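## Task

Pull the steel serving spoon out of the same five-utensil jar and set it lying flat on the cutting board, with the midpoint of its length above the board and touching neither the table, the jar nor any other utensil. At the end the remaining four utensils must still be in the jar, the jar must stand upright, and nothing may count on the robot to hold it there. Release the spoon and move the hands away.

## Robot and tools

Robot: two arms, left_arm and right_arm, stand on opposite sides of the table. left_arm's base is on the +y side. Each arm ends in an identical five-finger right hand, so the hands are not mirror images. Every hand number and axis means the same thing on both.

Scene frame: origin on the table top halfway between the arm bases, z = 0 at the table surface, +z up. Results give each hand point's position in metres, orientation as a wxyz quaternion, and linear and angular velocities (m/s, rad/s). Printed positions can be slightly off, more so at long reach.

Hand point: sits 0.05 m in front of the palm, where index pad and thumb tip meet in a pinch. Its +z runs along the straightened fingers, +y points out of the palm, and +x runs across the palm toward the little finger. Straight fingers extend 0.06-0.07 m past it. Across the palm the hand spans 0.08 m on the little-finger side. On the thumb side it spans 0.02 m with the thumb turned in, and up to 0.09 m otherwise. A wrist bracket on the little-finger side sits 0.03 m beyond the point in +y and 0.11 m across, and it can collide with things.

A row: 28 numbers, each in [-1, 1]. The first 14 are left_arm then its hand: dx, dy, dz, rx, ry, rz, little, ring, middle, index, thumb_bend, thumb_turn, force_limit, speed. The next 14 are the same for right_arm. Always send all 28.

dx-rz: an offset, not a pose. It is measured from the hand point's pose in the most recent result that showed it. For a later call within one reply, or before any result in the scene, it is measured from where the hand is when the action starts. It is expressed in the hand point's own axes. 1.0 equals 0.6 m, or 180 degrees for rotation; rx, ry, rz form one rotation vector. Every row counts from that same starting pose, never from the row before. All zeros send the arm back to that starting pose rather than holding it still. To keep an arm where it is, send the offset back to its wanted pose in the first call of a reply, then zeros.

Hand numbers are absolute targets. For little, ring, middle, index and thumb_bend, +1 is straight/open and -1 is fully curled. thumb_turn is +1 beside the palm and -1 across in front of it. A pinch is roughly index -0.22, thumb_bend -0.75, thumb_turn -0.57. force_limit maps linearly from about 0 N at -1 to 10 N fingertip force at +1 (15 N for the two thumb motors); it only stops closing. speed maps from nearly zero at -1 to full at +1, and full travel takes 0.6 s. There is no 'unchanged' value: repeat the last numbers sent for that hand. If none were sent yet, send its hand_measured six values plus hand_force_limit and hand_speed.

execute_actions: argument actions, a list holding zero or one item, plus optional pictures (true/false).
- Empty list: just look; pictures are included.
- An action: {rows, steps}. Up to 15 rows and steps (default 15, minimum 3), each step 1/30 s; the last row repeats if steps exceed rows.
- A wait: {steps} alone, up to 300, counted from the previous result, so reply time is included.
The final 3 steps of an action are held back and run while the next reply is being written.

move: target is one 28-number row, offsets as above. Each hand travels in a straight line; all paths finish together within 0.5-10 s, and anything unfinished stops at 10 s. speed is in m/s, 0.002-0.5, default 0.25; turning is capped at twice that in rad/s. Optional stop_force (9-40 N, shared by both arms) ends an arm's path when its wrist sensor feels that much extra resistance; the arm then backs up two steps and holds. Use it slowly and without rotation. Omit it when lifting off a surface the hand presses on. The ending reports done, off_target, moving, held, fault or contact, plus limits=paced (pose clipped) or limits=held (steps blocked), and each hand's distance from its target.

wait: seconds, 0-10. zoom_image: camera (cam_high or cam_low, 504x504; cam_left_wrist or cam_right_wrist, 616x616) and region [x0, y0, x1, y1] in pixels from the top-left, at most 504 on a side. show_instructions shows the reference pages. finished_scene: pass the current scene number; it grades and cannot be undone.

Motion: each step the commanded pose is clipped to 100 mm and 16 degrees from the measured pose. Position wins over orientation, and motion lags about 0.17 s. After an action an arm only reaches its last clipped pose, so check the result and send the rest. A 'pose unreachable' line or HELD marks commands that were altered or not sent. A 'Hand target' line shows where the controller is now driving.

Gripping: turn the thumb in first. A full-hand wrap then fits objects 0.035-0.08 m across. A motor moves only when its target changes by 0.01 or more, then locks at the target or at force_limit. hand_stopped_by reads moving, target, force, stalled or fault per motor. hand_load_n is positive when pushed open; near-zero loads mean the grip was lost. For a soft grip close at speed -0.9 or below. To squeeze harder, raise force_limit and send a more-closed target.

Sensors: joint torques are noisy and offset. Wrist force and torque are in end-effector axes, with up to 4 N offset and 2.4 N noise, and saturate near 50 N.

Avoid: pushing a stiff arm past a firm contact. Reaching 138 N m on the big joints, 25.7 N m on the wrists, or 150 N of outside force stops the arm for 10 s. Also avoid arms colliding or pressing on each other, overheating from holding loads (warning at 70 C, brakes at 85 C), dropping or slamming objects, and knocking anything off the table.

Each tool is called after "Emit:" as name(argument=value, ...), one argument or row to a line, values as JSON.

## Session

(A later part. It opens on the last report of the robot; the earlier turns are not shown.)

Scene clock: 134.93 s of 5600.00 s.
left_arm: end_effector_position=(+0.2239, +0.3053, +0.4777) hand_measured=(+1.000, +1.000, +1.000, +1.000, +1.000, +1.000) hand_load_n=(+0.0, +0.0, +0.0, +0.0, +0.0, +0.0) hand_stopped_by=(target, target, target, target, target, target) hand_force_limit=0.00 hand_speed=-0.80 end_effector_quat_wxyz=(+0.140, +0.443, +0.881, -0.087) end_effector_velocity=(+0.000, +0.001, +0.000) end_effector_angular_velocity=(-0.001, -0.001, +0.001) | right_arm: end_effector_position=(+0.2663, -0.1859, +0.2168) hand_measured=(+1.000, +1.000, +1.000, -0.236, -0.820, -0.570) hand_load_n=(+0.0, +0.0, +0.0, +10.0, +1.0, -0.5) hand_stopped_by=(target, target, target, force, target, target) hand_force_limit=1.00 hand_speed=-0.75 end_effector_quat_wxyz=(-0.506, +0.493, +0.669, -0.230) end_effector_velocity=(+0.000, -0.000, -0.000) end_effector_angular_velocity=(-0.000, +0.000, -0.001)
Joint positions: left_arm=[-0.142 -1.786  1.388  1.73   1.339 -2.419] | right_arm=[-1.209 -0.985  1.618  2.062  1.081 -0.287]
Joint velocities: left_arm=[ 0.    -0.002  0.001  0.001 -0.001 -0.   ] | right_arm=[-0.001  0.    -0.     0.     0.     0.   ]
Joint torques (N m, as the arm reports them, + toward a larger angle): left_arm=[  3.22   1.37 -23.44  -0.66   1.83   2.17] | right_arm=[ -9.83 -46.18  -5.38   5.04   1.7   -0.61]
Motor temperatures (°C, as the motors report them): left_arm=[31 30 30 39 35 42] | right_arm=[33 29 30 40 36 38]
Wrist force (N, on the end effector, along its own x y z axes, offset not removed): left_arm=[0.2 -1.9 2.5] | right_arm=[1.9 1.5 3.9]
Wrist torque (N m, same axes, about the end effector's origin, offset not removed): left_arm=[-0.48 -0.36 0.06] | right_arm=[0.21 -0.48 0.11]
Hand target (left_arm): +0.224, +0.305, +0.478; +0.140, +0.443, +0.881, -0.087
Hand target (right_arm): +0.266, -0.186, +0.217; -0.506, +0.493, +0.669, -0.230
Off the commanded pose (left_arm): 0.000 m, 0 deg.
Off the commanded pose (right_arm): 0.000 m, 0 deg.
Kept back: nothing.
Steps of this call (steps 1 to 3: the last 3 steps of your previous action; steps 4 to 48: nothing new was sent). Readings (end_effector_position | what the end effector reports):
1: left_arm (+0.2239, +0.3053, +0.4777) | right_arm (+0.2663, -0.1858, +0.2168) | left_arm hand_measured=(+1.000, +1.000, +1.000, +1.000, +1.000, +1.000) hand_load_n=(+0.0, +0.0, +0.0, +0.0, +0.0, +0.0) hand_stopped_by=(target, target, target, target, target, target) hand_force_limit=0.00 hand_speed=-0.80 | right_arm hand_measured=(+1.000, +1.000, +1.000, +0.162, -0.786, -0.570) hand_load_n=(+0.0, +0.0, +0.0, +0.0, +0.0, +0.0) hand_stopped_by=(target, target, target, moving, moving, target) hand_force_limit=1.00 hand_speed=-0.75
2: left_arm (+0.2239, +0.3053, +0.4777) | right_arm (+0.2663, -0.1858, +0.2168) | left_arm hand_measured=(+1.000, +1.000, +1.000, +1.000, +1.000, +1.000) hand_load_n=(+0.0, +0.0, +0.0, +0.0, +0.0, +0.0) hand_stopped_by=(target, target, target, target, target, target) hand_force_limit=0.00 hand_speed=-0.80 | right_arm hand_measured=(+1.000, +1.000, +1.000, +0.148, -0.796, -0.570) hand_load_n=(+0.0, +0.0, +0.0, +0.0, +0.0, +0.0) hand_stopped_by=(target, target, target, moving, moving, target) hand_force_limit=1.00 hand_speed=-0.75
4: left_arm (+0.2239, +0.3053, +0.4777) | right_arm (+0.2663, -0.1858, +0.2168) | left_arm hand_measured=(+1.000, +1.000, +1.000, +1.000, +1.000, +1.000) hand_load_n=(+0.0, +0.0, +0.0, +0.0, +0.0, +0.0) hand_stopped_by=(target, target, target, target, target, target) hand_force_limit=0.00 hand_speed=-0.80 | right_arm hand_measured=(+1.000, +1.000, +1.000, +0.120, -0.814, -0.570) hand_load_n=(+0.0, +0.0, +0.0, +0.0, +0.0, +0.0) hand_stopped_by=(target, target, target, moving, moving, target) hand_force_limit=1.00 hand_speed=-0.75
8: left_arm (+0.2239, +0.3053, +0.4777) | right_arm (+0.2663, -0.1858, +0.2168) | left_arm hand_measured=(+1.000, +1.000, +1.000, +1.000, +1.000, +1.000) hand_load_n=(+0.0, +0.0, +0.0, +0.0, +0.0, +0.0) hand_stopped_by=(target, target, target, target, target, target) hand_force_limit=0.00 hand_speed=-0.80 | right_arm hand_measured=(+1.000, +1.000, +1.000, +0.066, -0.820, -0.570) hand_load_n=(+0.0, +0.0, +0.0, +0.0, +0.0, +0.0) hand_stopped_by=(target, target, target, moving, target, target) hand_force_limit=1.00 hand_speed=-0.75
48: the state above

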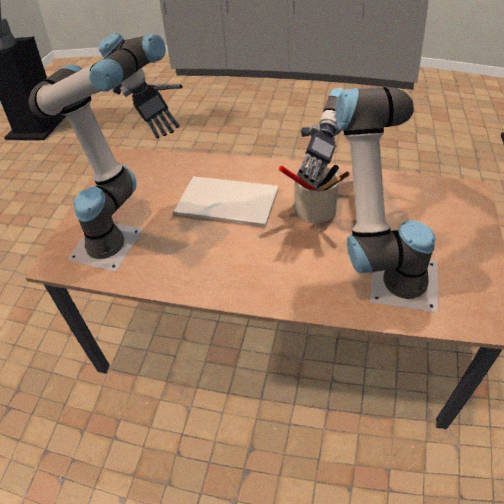

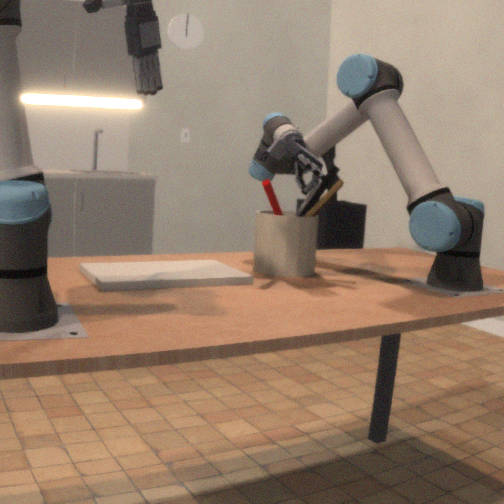

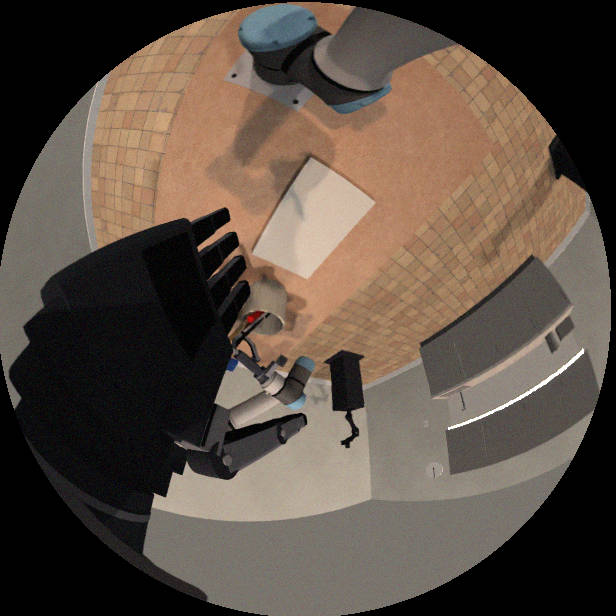

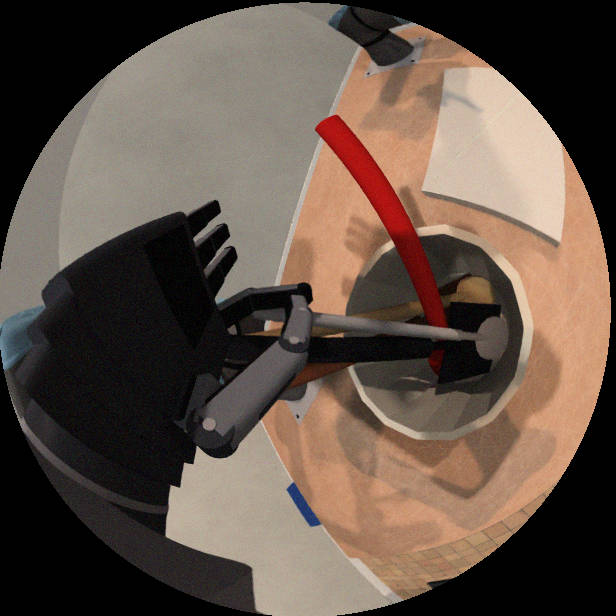

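Emit:
move(
  target=[0,0,0,0,0,0,1,1,1,1,1,1,0,-0.8, 0,-0.06,0,0,0,0,1,1,1,0.5,-0.7,-0.57,1.0,-0.3],
  speed=0.04,
)

Emit:
move(
  target=[0,0,0,0,0,0,1,1,1,1,1,1,0,-0.8, -0.005,0,0.012,0,0,0,1,1,1,0.5,-0.7,-0.57,1.0,-0.3],
  speed=0.03,
)

Emit:
move(
  target=[0,0,0,0,0,0,1,1,1,1,1,1,0,-0.8, 0,0.06,0,0,0,0,1,1,1,0.5,-0.7,-0.57,1.0,-0.3],
  speed=0.012,
  stop_force=9,
)

Emit:
zoom_image(
  camera="cam_right_wrist",
  region=[200,200,440,440],
)

Emit:
zoom_image(
  camera="cam_low",
  region=[250,100,390,240],
)

Emit:
zoom_image(
  camera="cam_high",
  region=[280,140,360,220],
)

Scene clock: 136.50 s of 5600.00 s.
left_arm: end_effector_position=(+0.2239, +0.3053, +0.4777) hand_measured=(+1.000, +1.000, +1.000, +1.000, +1.000, +1.000) hand_load_n=(+0.0, +0.0, +0.0, +0.0, +0.0, +0.0) hand_stopped_by=(target, target, target, target, target, target) hand_force_limit=0.00 hand_speed=-0.80 end_effector_quat_wxyz=(+0.140, +0.443, +0.881, -0.087) end_effector_velocity=(+0.000, +0.000, +0.000) end_effector_angular_velocity=(+0.001, -0.001, +0.001) | right_arm: end_effector_position=(+0.2510, -0.2004, +0.2456) hand_measured=(+1.000, +1.000, +1.000, +0.500, -0.700, -0.570) hand_load_n=(+0.0, +0.0, +0.0, +0.0, +0.0, +0.0) hand_stopped_by=(target, target, target, target, target, target) hand_force_limit=1.00 hand_speed=-0.30 end_effector_quat_wxyz=(-0.506, +0.493, +0.669, -0.230) end_effector_velocity=(-0.001, -0.001, +0.002) end_effector_angular_velocity=(-0.001, -0.000, +0.001)
Joint positions: left_arm=[-0.142 -1.786  1.388  1.73   1.339 -2.419] | right_arm=[-1.227 -1.066  1.666  2.1    1.098 -0.296]
Joint velocities: left_arm=[ 0.     0.    -0.     0.001 -0.001 -0.   ] | right_arm=[-0.002 -0.006  0.003  0.003  0.002 -0.   ]
Joint torques (N m, as the arm reports them, + toward a larger angle): left_arm=[  3.49   1.25 -24.13  -0.64   1.82   2.19] | right_arm=[-13.3  -43.63  -1.67   5.17   1.67  -2.39]
Motor temperatures (°C, as the motors report them): left_arm=[31 30 30 39 35 42] | right_arm=[33 29 30 40 36 38]
Wrist force (N, on the end effector, along its own x y z axes, offset not removed): left_arm=[-0.3 -0.4 0.3] | right_arm=[-0.3 2.0 1.1]
Wrist torque (N m, same axes, about the end effector's origin, offset not removed): left_arm=[-0.03 -0.26 0.05] | right_arm=[0.44 -0.13 -0.02]
Hand target (left_arm): +0.224, +0.305, +0.478; +0.140, +0.443, +0.881, -0.087
Hand target (right_arm): +0.251, -0.201, +0.246; -0.506, +0.493, +0.669, -0.230
Off the commanded pose (left_arm): 0.000 m, 0 deg.
Off the commanded pose (right_arm): 0.000 m, 0 deg.
Kept back: nothing.
move: done

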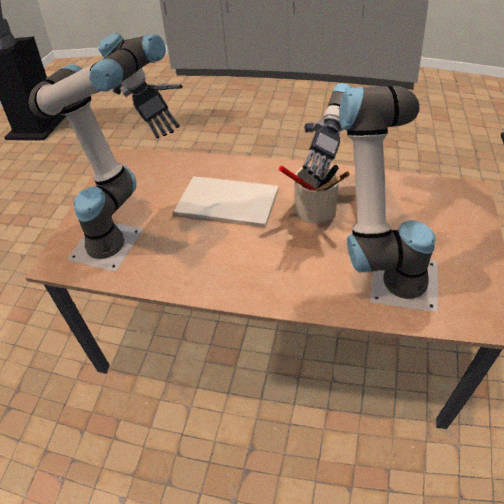

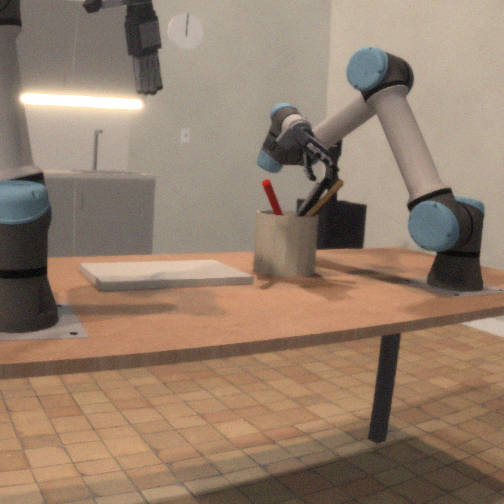

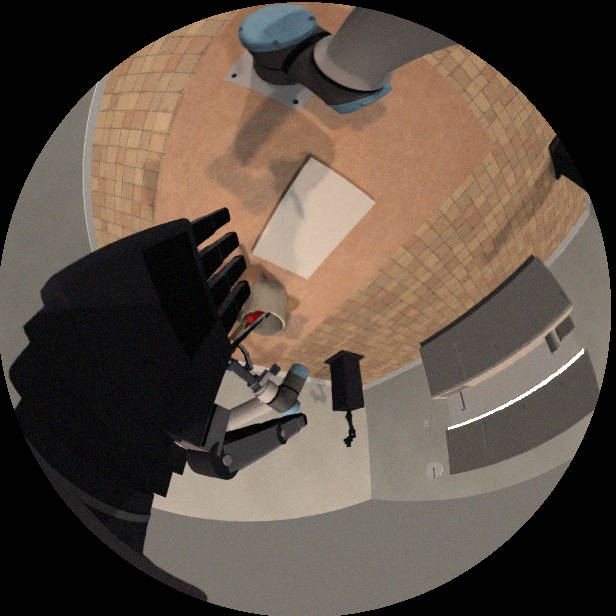

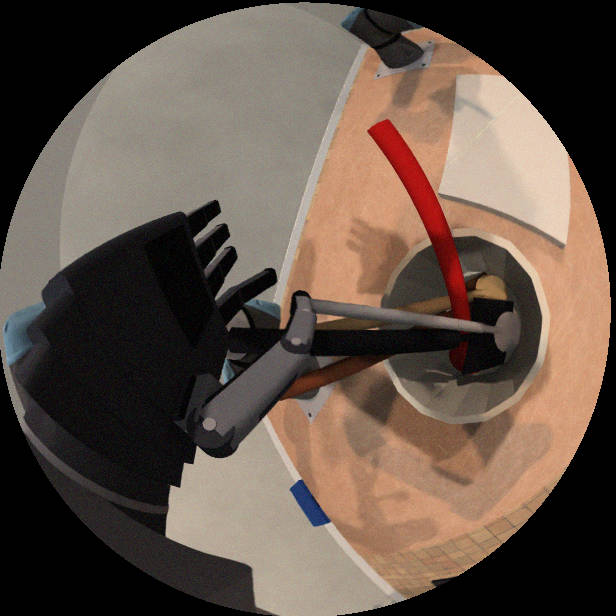

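Scene clock: 137.27 s of 5600.00 s.
left_arm: end_effector_position=(+0.2239, +0.3053, +0.4777) hand_measured=(+1.000, +1.000, +1.000, +1.000, +1.000, +1.000) hand_load_n=(+0.0, +0.0, +0.0, +0.0, +0.0, +0.0) hand_stopped_by=(target, target, target, target, target, target) hand_force_limit=0.00 hand_speed=-0.80 end_effector_quat_wxyz=(+0.140, +0.443, +0.881, -0.087) end_effector_velocity=(+0.000, -0.000, -0.000) end_effector_angular_velocity=(+0.000, -0.001, +0.001) | right_arm: end_effector_position=(+0.2448, -0.2017, +0.2417) hand_measured=(+1.000, +1.000, +1.000, +0.500, -0.700, -0.570) hand_load_n=(+0.0, +0.0, +0.0, +0.0, +0.0, +0.0) hand_stopped_by=(target, target, target, target, target, target) hand_force_limit=1.00 hand_speed=-0.30 end_effector_quat_wxyz=(-0.506, +0.493, +0.669, -0.230) end_effector_velocity=(-0.002, -0.000, -0.001) end_effector_angular_velocity=(-0.000, -0.000, +0.000)
Joint positions: left_arm=[-0.142 -1.786  1.388  1.73   1.339 -2.419] | right_arm=[-1.225 -1.073  1.688  2.083  1.096 -0.296]
Joint velocities: left_arm=[ 0.001  0.001 -0.001 -0.    -0.     0.   ] | right_arm=[ 0.001 -0.003  0.008 -0.006 -0.001  0.001]
Joint torques (N m, as the arm reports them, + toward a larger angle): left_arm=[  3.84   1.46 -24.04  -0.74   1.91   2.26] | right_arm=[ 14.23 -44.75  -4.06  -0.25  -2.15   2.32]
Motor temperatures (°C, as the motors report them): left_arm=[31 30 30 39 35 42] | right_arm=[33 29 30 40 36 38]
Wrist force (N, on the end effector, along its own x y z axes, offset not removed): left_arm=[-0.5 -0.9 1.4] | right_arm=[1.6 2.7 3.6]
Wrist torque (N m, same axes, about the end effector's origin, offset not removed): left_arm=[-0.20 -0.22 0.09] | right_arm=[0.42 -0.60 0.10]
Hand target (left_arm): +0.224, +0.305, +0.478; +0.140, +0.443, +0.881, -0.087
Hand target (right_arm): +0.245, -0.202, +0.242; -0.506, +0.493, +0.669, -0.230
Off the commanded pose (left_arm): 0.000 m, 0 deg.
Off the commanded pose (right_arm): 0.000 m, 0 deg.
Kept back: nothing.
move: done

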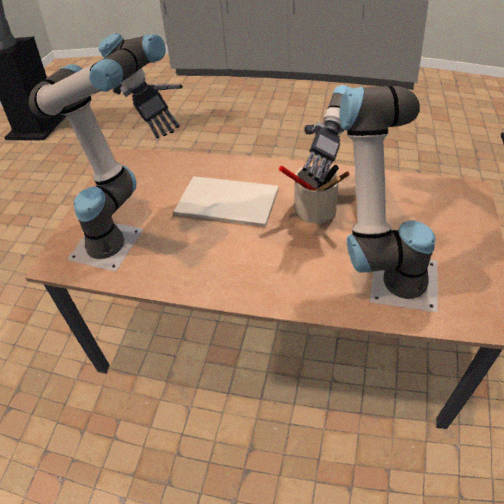

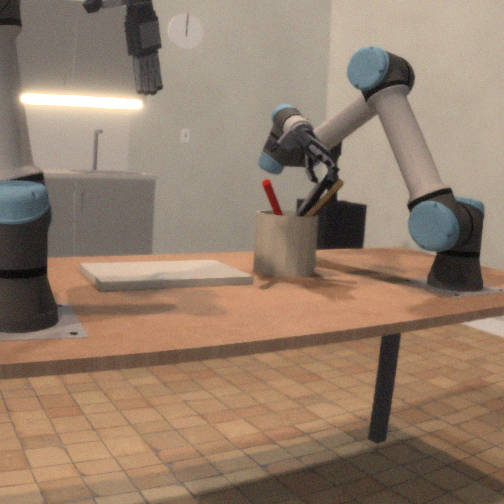

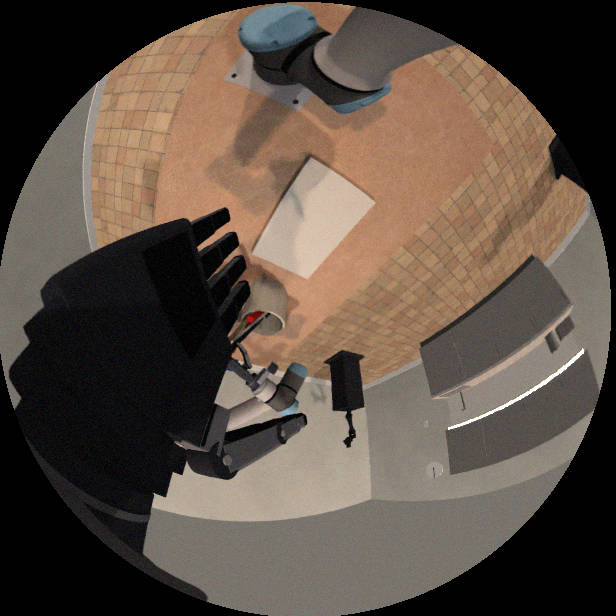

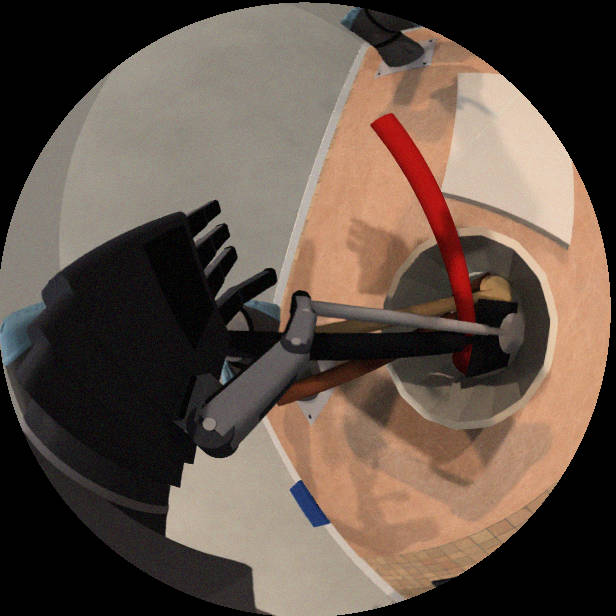

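Scene clock: 140.53 s of 5600.00 s.
left_arm: end_effector_position=(+0.2239, +0.3053, +0.4777) hand_measured=(+1.000, +1.000, +1.000, +1.000, +1.000, +1.000) hand_load_n=(+0.0, +0.0, +0.0, +0.0, +0.0, +0.0) hand_stopped_by=(target, target, target, target, target, target) hand_force_limit=0.00 hand_speed=-0.80 end_effector_quat_wxyz=(+0.140, +0.443, +0.881, -0.087) end_effector_velocity=(+0.000, +0.000, +0.000) end_effector_angular_velocity=(-0.001, +0.000, +0.001) | right_arm: end_effector_position=(+0.2600, -0.1871, +0.2130) hand_measured=(+1.000, +1.000, +1.000, +0.500, -0.700, -0.570) hand_load_n=(+0.0, +0.0, +0.0, +0.0, +0.0, +0.0) hand_stopped_by=(target, target, target, target, target, target) hand_force_limit=1.00 hand_speed=-0.30 end_effector_quat_wxyz=(-0.506, +0.493, +0.669, -0.230) end_effector_velocity=(+0.001, +0.001, -0.002) end_effector_angular_velocity=(+0.000, +0.000, -0.001)
Joint positions: left_arm=[-0.142 -1.786  1.388  1.73   1.339 -2.419] | right_arm=[-1.207 -0.991  1.641  2.045  1.08  -0.287]
Joint velocities: left_arm=[ 0.001 -0.001 -0.    -0.    -0.     0.   ] | right_arm=[ 0.001  0.006 -0.004 -0.003 -0.002  0.001]
Joint torques (N m, as the arm reports them, + toward a larger angle): left_arm=[  3.42   1.33 -23.75  -0.73   1.71   2.24] | right_arm=[ 15.6  -26.88 -24.65  -0.31  -2.18   2.26]
Motor temperatures (°C, as the motors report them): left_arm=[31 30 30 39 35 42] | right_arm=[33 29 30 40 36 38]
Wrist force (N, on the end effector, along its own x y z axes, offset not removed): left_arm=[1.5 0.0 -0.2] | right_arm=[1.8 2.7 2.3]
Wrist torque (N m, same axes, about the end effector's origin, offset not removed): left_arm=[0.05 -0.41 0.19] | right_arm=[0.40 -0.49 0.03]
Hand target (left_arm): +0.224, +0.305, +0.478; +0.140, +0.443, +0.881, -0.087
Hand target (right_arm): +0.260, -0.187, +0.213; -0.506, +0.493, +0.669, -0.230
Off the commanded pose (left_arm): 0.000 m, 0 deg.
Off the commanded pose (right_arm): 0.000 m, 0 deg.
Kept back: nothing.
move: done

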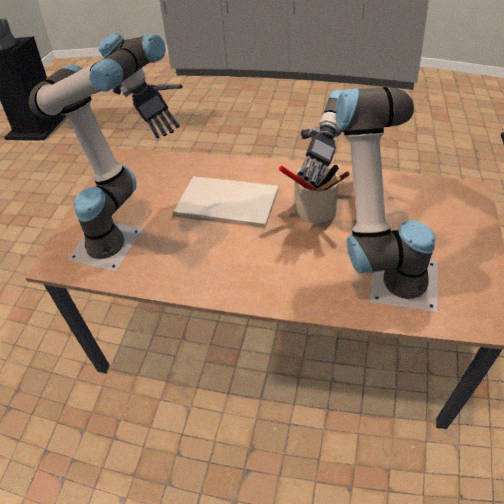

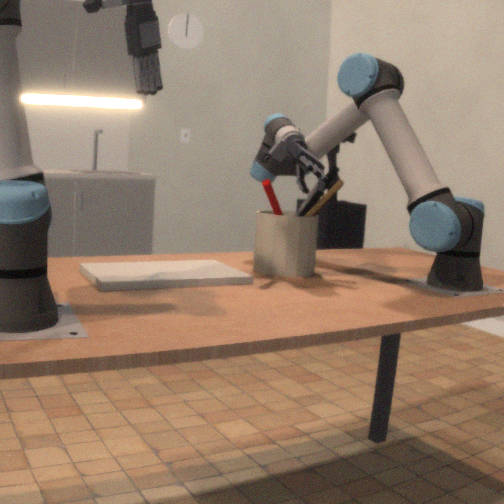

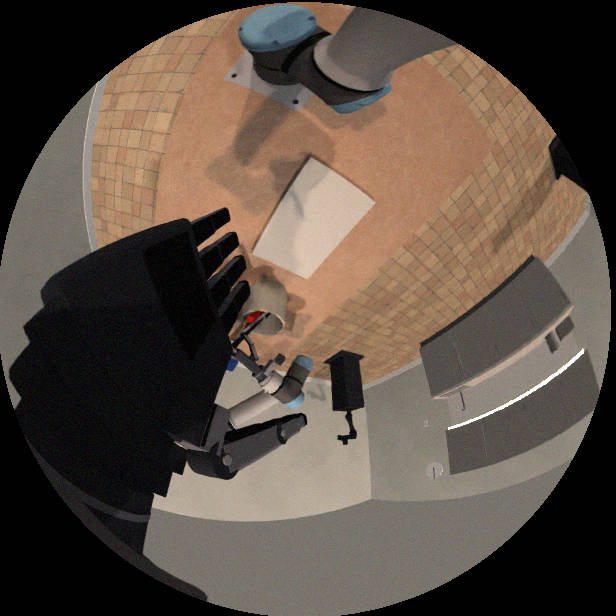

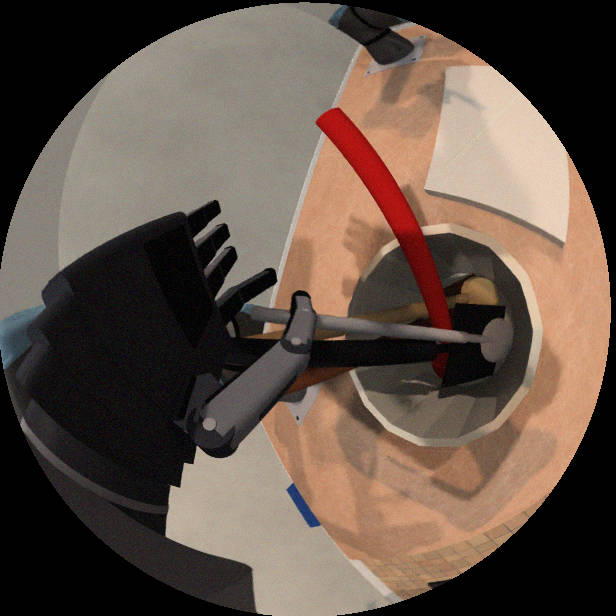

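Region (200, 200, 440, 440) of cam_right_wrist's 616x616 image, scaled by 2.100, with more detail than that image has.

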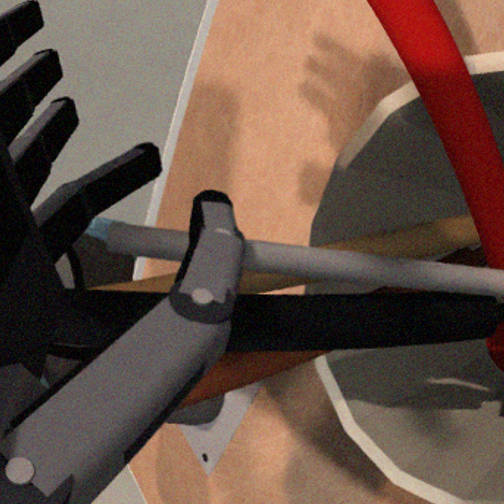

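Region (250, 100, 390, 240) of cam_low's 504x504 image, scaled by 3.600, with more detail than that image has.

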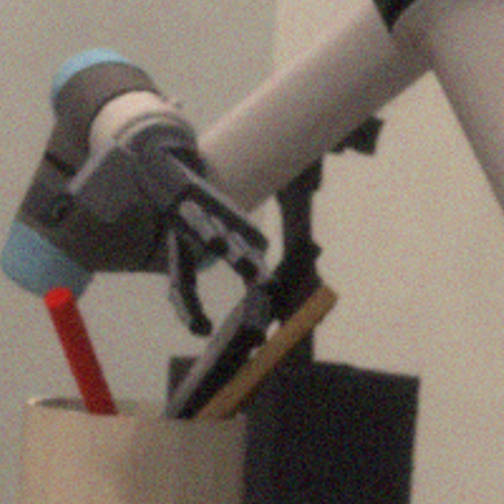

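Region (280, 140, 360, 220) of cam_high's 504x504 image, scaled by 6.300, with more detail than that image has.

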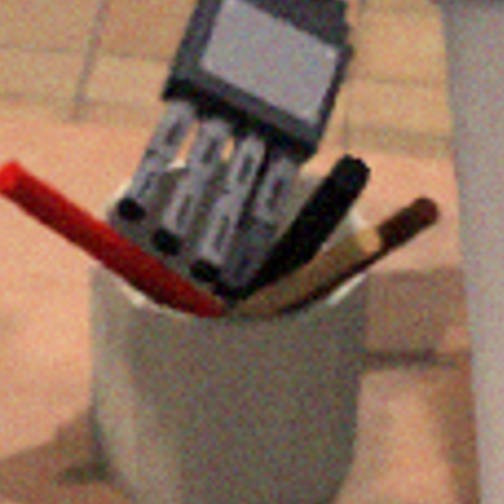

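Emit:
execute_actions(
  actions=[
    {"rows":[[0,0,0,0,0,0,1,1,1,1,1,1,0,-0.8, 0,0,0,0,0,0,1,1,1,-0.5,-0.82,-0.57,1.0,-0.75]],"steps":15},
  ],
  pictures=false,
)

Emit:
wait(
  seconds=2,
)

Emit:
zoom_image(
  camera="cam_right_wrist",
  region=[200,200,440,440],
)

Emit:
zoom_image(
  camera="cam_low",
  region=[250,100,390,240],
)

Scene clock: 141.03 s of 5600.00 s.
left_arm: end_effector_position=(+0.2239, +0.3053, +0.4777) hand_measured=(+1.000, +1.000, +1.000, +1.000, +1.000, +1.000) hand_load_n=(+0.0, +0.0, +0.0, +0.0, +0.0, +0.0) hand_stopped_by=(target, target, target, target, target, target) hand_force_limit=0.00 hand_speed=-0.80 end_effector_quat_wxyz=(+0.140, +0.443, +0.881, -0.087) end_effector_velocity=(-0.000, -0.000, -0.000) end_effector_angular_velocity=(+0.000, +0.000, +0.001) | right_arm: end_effector_position=(+0.2601, -0.1870, +0.2129) hand_measured=(+1.000, +1.000, +1.000, +0.376, -0.778, -0.570) hand_load_n=(+0.0, +0.0, +0.0, +0.0, +0.0, +0.0) hand_stopped_by=(target, target, target, moving, moving, target) hand_force_limit=1.00 hand_speed=-0.75 end_effector_quat_wxyz=(-0.506, +0.493, +0.669, -0.230) end_effector_velocity=(-0.001, -0.000, +0.000) end_effector_angular_velocity=(-0.002, +0.001, +0.000)
Joint positions: left_arm=[-0.142 -1.786  1.388  1.73   1.339 -2.419] | right_arm=[-1.207 -0.991  1.641  2.045  1.079 -0.286]
Joint velocities: left_arm=[ 0.     0.     0.    -0.001  0.    -0.001] | right_arm=[ 0.    -0.001  0.001  0.     0.001  0.002]
Joint torques (N m, as the arm reports them, + toward a larger angle): left_arm=[  3.96   1.74 -23.77  -0.73   1.74   2.27] | right_arm=[  4.26 -44.53  -4.32   4.43   0.09   1.46]
Motor temperatures (°C, as the motors report them): left_arm=[31 30 30 39 35 42] | right_arm=[33 29 30 40 36 38]
Wrist force (N, on the end effector, along its own x y z axes, offset not removed): left_arm=[-0.5 -0.8 0.3] | right_arm=[1.2 2.0 2.8]
Wrist torque (N m, same axes, about the end effector's origin, offset not removed): left_arm=[-0.18 -0.16 0.01] | right_arm=[0.29 -0.38 0.04]
Steps of this call (steps 1 to 3: nothing new was sent; steps 4 to 15: the first 12 steps of this action). Readings (end_effector_position | what the end effector reports):
4: left_arm (+0.2239, +0.3053, +0.4777) | right_arm (+0.2601, -0.1870, +0.2128) | left_arm hand_measured=(+1.000, +1.000, +1.000, +1.000, +1.000, +1.000) hand_load_n=(+0.0, +0.0, +0.0, +0.0, +0.0, +0.0) hand_stopped_by=(target, target, target, target, target, target) hand_force_limit=0.00 hand_speed=-0.80 | right_arm hand_measured=(+1.000, +1.000, +1.000, +0.500, -0.700, -0.570) hand_load_n=(+0.0, +0.0, +0.0, +0.0, +0.0, +0.0) hand_stopped_by=(target, target, target, moving, moving, target) hand_force_limit=1.00 hand_speed=-0.75
5: left_arm (+0.2239, +0.3053, +0.4777) | right_arm (+0.2601, -0.1870, +0.2128) | left_arm hand_measured=(+1.000, +1.000, +1.000, +1.000, +1.000, +1.000) hand_load_n=(+0.0, +0.0, +0.0, +0.0, +0.0, +0.0) hand_stopped_by=(target, target, target, target, target, target) hand_force_limit=0.00 hand_speed=-0.80 | right_arm hand_measured=(+1.000, +1.000, +1.000, +0.500, -0.700, -0.570) hand_load_n=(+0.0, +0.0, +0.0, +0.0, +0.0, +0.0) hand_stopped_by=(target, target, target, moving, moving, target) hand_force_limit=1.00 hand_speed=-0.75
7: left_arm (+0.2239, +0.3053, +0.4777) | right_arm (+0.2601, -0.1870, +0.2128) | left_arm hand_measured=(+1.000, +1.000, +1.000, +1.000, +1.000, +1.000) hand_load_n=(+0.0, +0.0, +0.0, +0.0, +0.0, +0.0) hand_stopped_by=(target, target, target, target, target, target) hand_force_limit=0.00 hand_speed=-0.80 | right_arm hand_measured=(+1.000, +1.000, +1.000, +0.488, -0.708, -0.570) hand_load_n=(+0.0, +0.0, +0.0, +0.0, +0.0, +0.0) hand_stopped_by=(target, target, target, moving, moving, target) hand_force_limit=1.00 hand_speed=-0.75
11: left_arm (+0.2239, +0.3053, +0.4777) | right_arm (+0.2601, -0.1870, +0.2128) | left_arm hand_measured=(+1.000, +1.000, +1.000, +1.000, +1.000, +1.000) hand_load_n=(+0.0, +0.0, +0.0, +0.0, +0.0, +0.0) hand_stopped_by=(target, target, target, target, target, target) hand_force_limit=0.00 hand_speed=-0.80 | right_arm hand_measured=(+1.000, +1.000, +1.000, +0.432, -0.742, -0.570) hand_load_n=(+0.0, +0.0, +0.0, +0.0, +0.0, +0.0) hand_stopped_by=(target, target, target, moving, moving, target) hand_force_limit=1.00 hand_speed=-0.75
15: the state above

Scene clock: 143.13 s of 5600.00 s.
left_arm: end_effector_position=(+0.2239, +0.3053, +0.4777) hand_measured=(+1.000, +1.000, +1.000, +1.000, +1.000, +1.000) hand_load_n=(+0.0, +0.0, +0.0, +0.0, +0.0, +0.0) hand_stopped_by=(target, target, target, target, target, target) hand_force_limit=0.00 hand_speed=-0.80 end_effector_quat_wxyz=(+0.140, +0.443, +0.881, -0.087) end_effector_velocity=(+0.000, -0.000, -0.000) end_effector_angular_velocity=(+0.001, -0.001, +0.001) | right_arm: end_effector_position=(+0.2600, -0.1871, +0.2130) hand_measured=(+1.000, +1.000, +1.000, -0.236, -0.820, -0.570) hand_load_n=(+0.0, +0.0, +0.0, +10.0, +1.0, -0.5) hand_stopped_by=(target, target, target, force, target, target) hand_force_limit=1.00 hand_speed=-0.75 end_effector_quat_wxyz=(-0.506, +0.493, +0.669, -0.230) end_effector_velocity=(+0.000, +0.000, -0.000) end_effector_angular_velocity=(+0.001, +0.000, -0.000)
Joint positions: left_arm=[-0.142 -1.786  1.388  1.73   1.339 -2.419] | right_arm=[-1.207 -0.991  1.641  2.045  1.08  -0.287]
Joint velocities: left_arm=[-0.     0.001  0.     0.    -0.001 -0.001] | right_arm=[-0.     0.    -0.    -0.    -0.    -0.001]
Joint torques (N m, as the arm reports them, + toward a larger angle): left_arm=[  3.55   1.68 -23.97  -0.74   1.7    2.25] | right_arm=[-13.33 -43.11  -6.05   1.67   1.63  -2.43]
Motor temperatures (°C, as the motors report them): left_arm=[31 30 30 39 35 42] | right_arm=[33 29 30 40 36 38]
Wrist force (N, on the end effector, along its own x y z axes, offset not removed): left_arm=[0.1 -0.6 1.3] | right_arm=[0.0 2.5 2.4]
Wrist torque (N m, same axes, about the end effector's origin, offset not removed): left_arm=[-0.11 -0.31 0.08] | right_arm=[0.45 -0.20 -0.03]
Hand target (left_arm): +0.224, +0.305, +0.478; +0.140, +0.443, +0.881, -0.087
Hand target (right_arm): +0.260, -0.187, +0.213; -0.506, +0.493, +0.669, -0.230
Off the commanded pose (left_arm): 0.000 m, 0 deg.
Off the commanded pose (right_arm): 0.000 m, 0 deg.
Kept back: nothing.
Steps of this call (steps 1 to 3: the last 3 steps of your previous action; steps 4 to 63: nothing new was sent). Readings (end_effector_position | what the end effector reports):
1: left_arm (+0.2239, +0.3053, +0.4777) | right_arm (+0.2601, -0.1870, +0.2129) | left_arm hand_measured=(+1.000, +1.000, +1.000, +1.000, +1.000, +1.000) hand_load_n=(+0.0, +0.0, +0.0, +0.0, +0.0, +0.0) hand_stopped_by=(target, target, target, target, target, target) hand_force_limit=0.00 hand_speed=-0.80 | right_arm hand_measured=(+1.000, +1.000, +1.000, +0.362, -0.786, -0.570) hand_load_n=(+0.0, +0.0, +0.0, +0.0, +0.0, +0.0) hand_stopped_by=(target, target, target, moving, moving, target) hand_force_limit=1.00 hand_speed=-0.75
2: left_arm (+0.2239, +0.3053, +0.4777) | right_arm (+0.2600, -0.1870, +0.2129) | left_arm hand_measured=(+1.000, +1.000, +1.000, +1.000, +1.000, +1.000) hand_load_n=(+0.0, +0.0, +0.0, +0.0, +0.0, +0.0) hand_stopped_by=(target, target, target, target, target, target) hand_force_limit=0.00 hand_speed=-0.80 | right_arm hand_measured=(+1.000, +1.000, +1.000, +0.348, -0.796, -0.570) hand_load_n=(+0.0, +0.0, +0.0, +0.0, +0.0, +0.0) hand_stopped_by=(target, target, target, moving, moving, target) hand_force_limit=1.00 hand_speed=-0.75
4: left_arm (+0.2239, +0.3053, +0.4777) | right_arm (+0.2600, -0.1870, +0.2129) | left_arm hand_measured=(+1.000, +1.000, +1.000, +1.000, +1.000, +1.000) hand_load_n=(+0.0, +0.0, +0.0, +0.0, +0.0, +0.0) hand_stopped_by=(target, target, target, target, target, target) hand_force_limit=0.00 hand_speed=-0.80 | right_arm hand_measured=(+1.000, +1.000, +1.000, +0.320, -0.814, -0.570) hand_load_n=(+0.0, +0.0, +0.0, +0.0, +0.0, +0.0) hand_stopped_by=(target, target, target, moving, moving, target) hand_force_limit=1.00 hand_speed=-0.75
8: left_arm (+0.2239, +0.3053, +0.4777) | right_arm (+0.2600, -0.1871, +0.2130) | left_arm hand_measured=(+1.000, +1.000, +1.000, +1.000, +1.000, +1.000) hand_load_n=(+0.0, +0.0, +0.0, +0.0, +0.0, +0.0) hand_stopped_by=(target, target, target, target, target, target) hand_force_limit=0.00 hand_speed=-0.80 | right_arm hand_measured=(+1.000, +1.000, +1.000, +0.266, -0.820, -0.570) hand_load_n=(+0.0, +0.0, +0.0, +0.0, +0.0, +0.0) hand_stopped_by=(target, target, target, moving, target, target) hand_force_limit=1.00 hand_speed=-0.75
63: the state above

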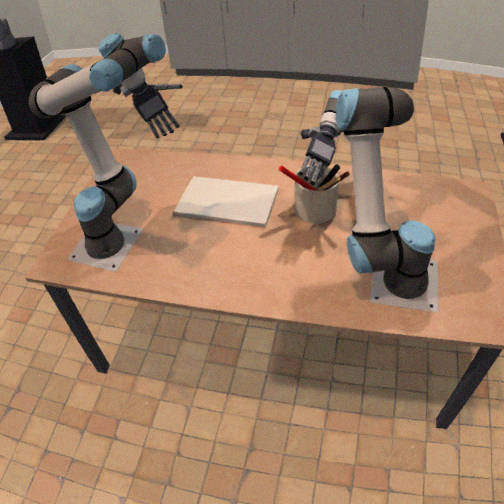

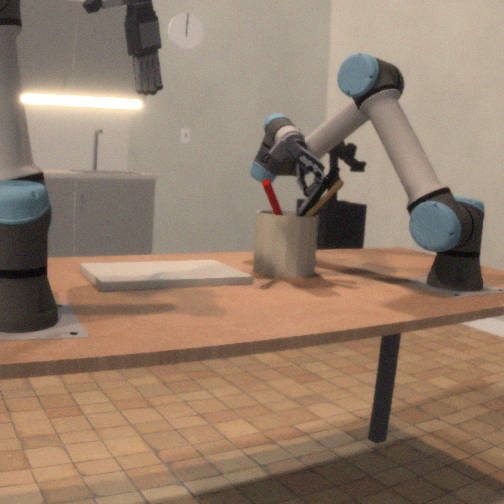

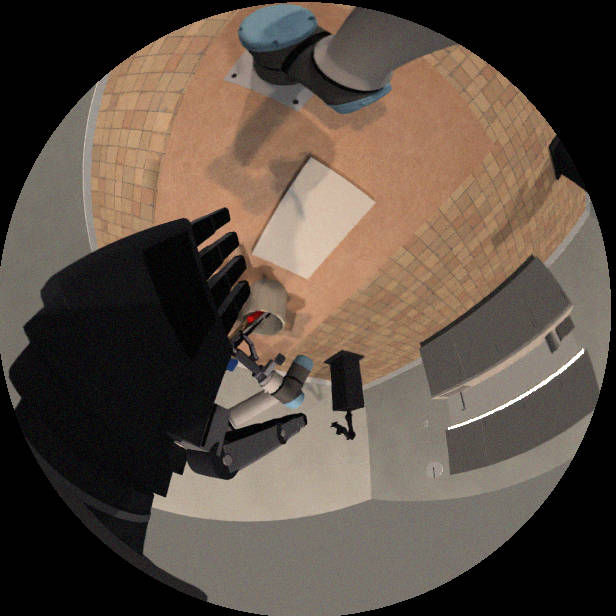

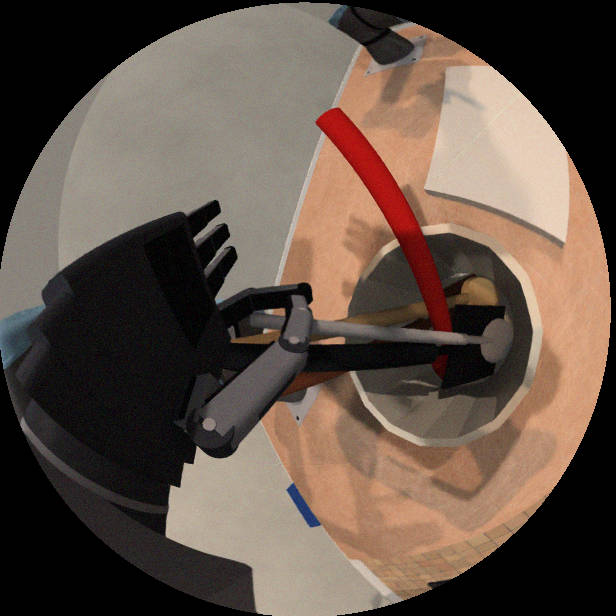

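Region (200, 200, 440, 440) of cam_right_wrist's 616x616 image, scaled by 2.100, with more detail than that image has.

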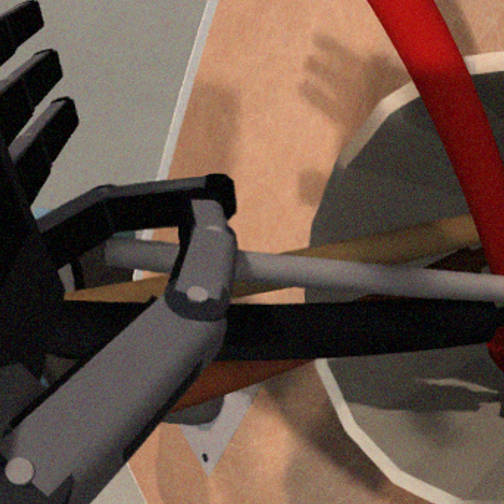

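Region (250, 100, 390, 240) of cam_low's 504x504 image, scaled by 3.600, with more detail than that image has.

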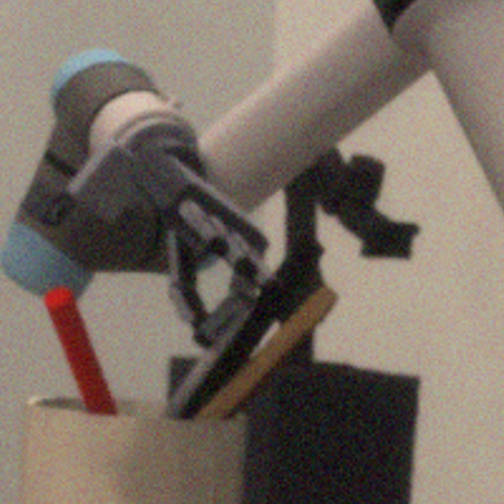

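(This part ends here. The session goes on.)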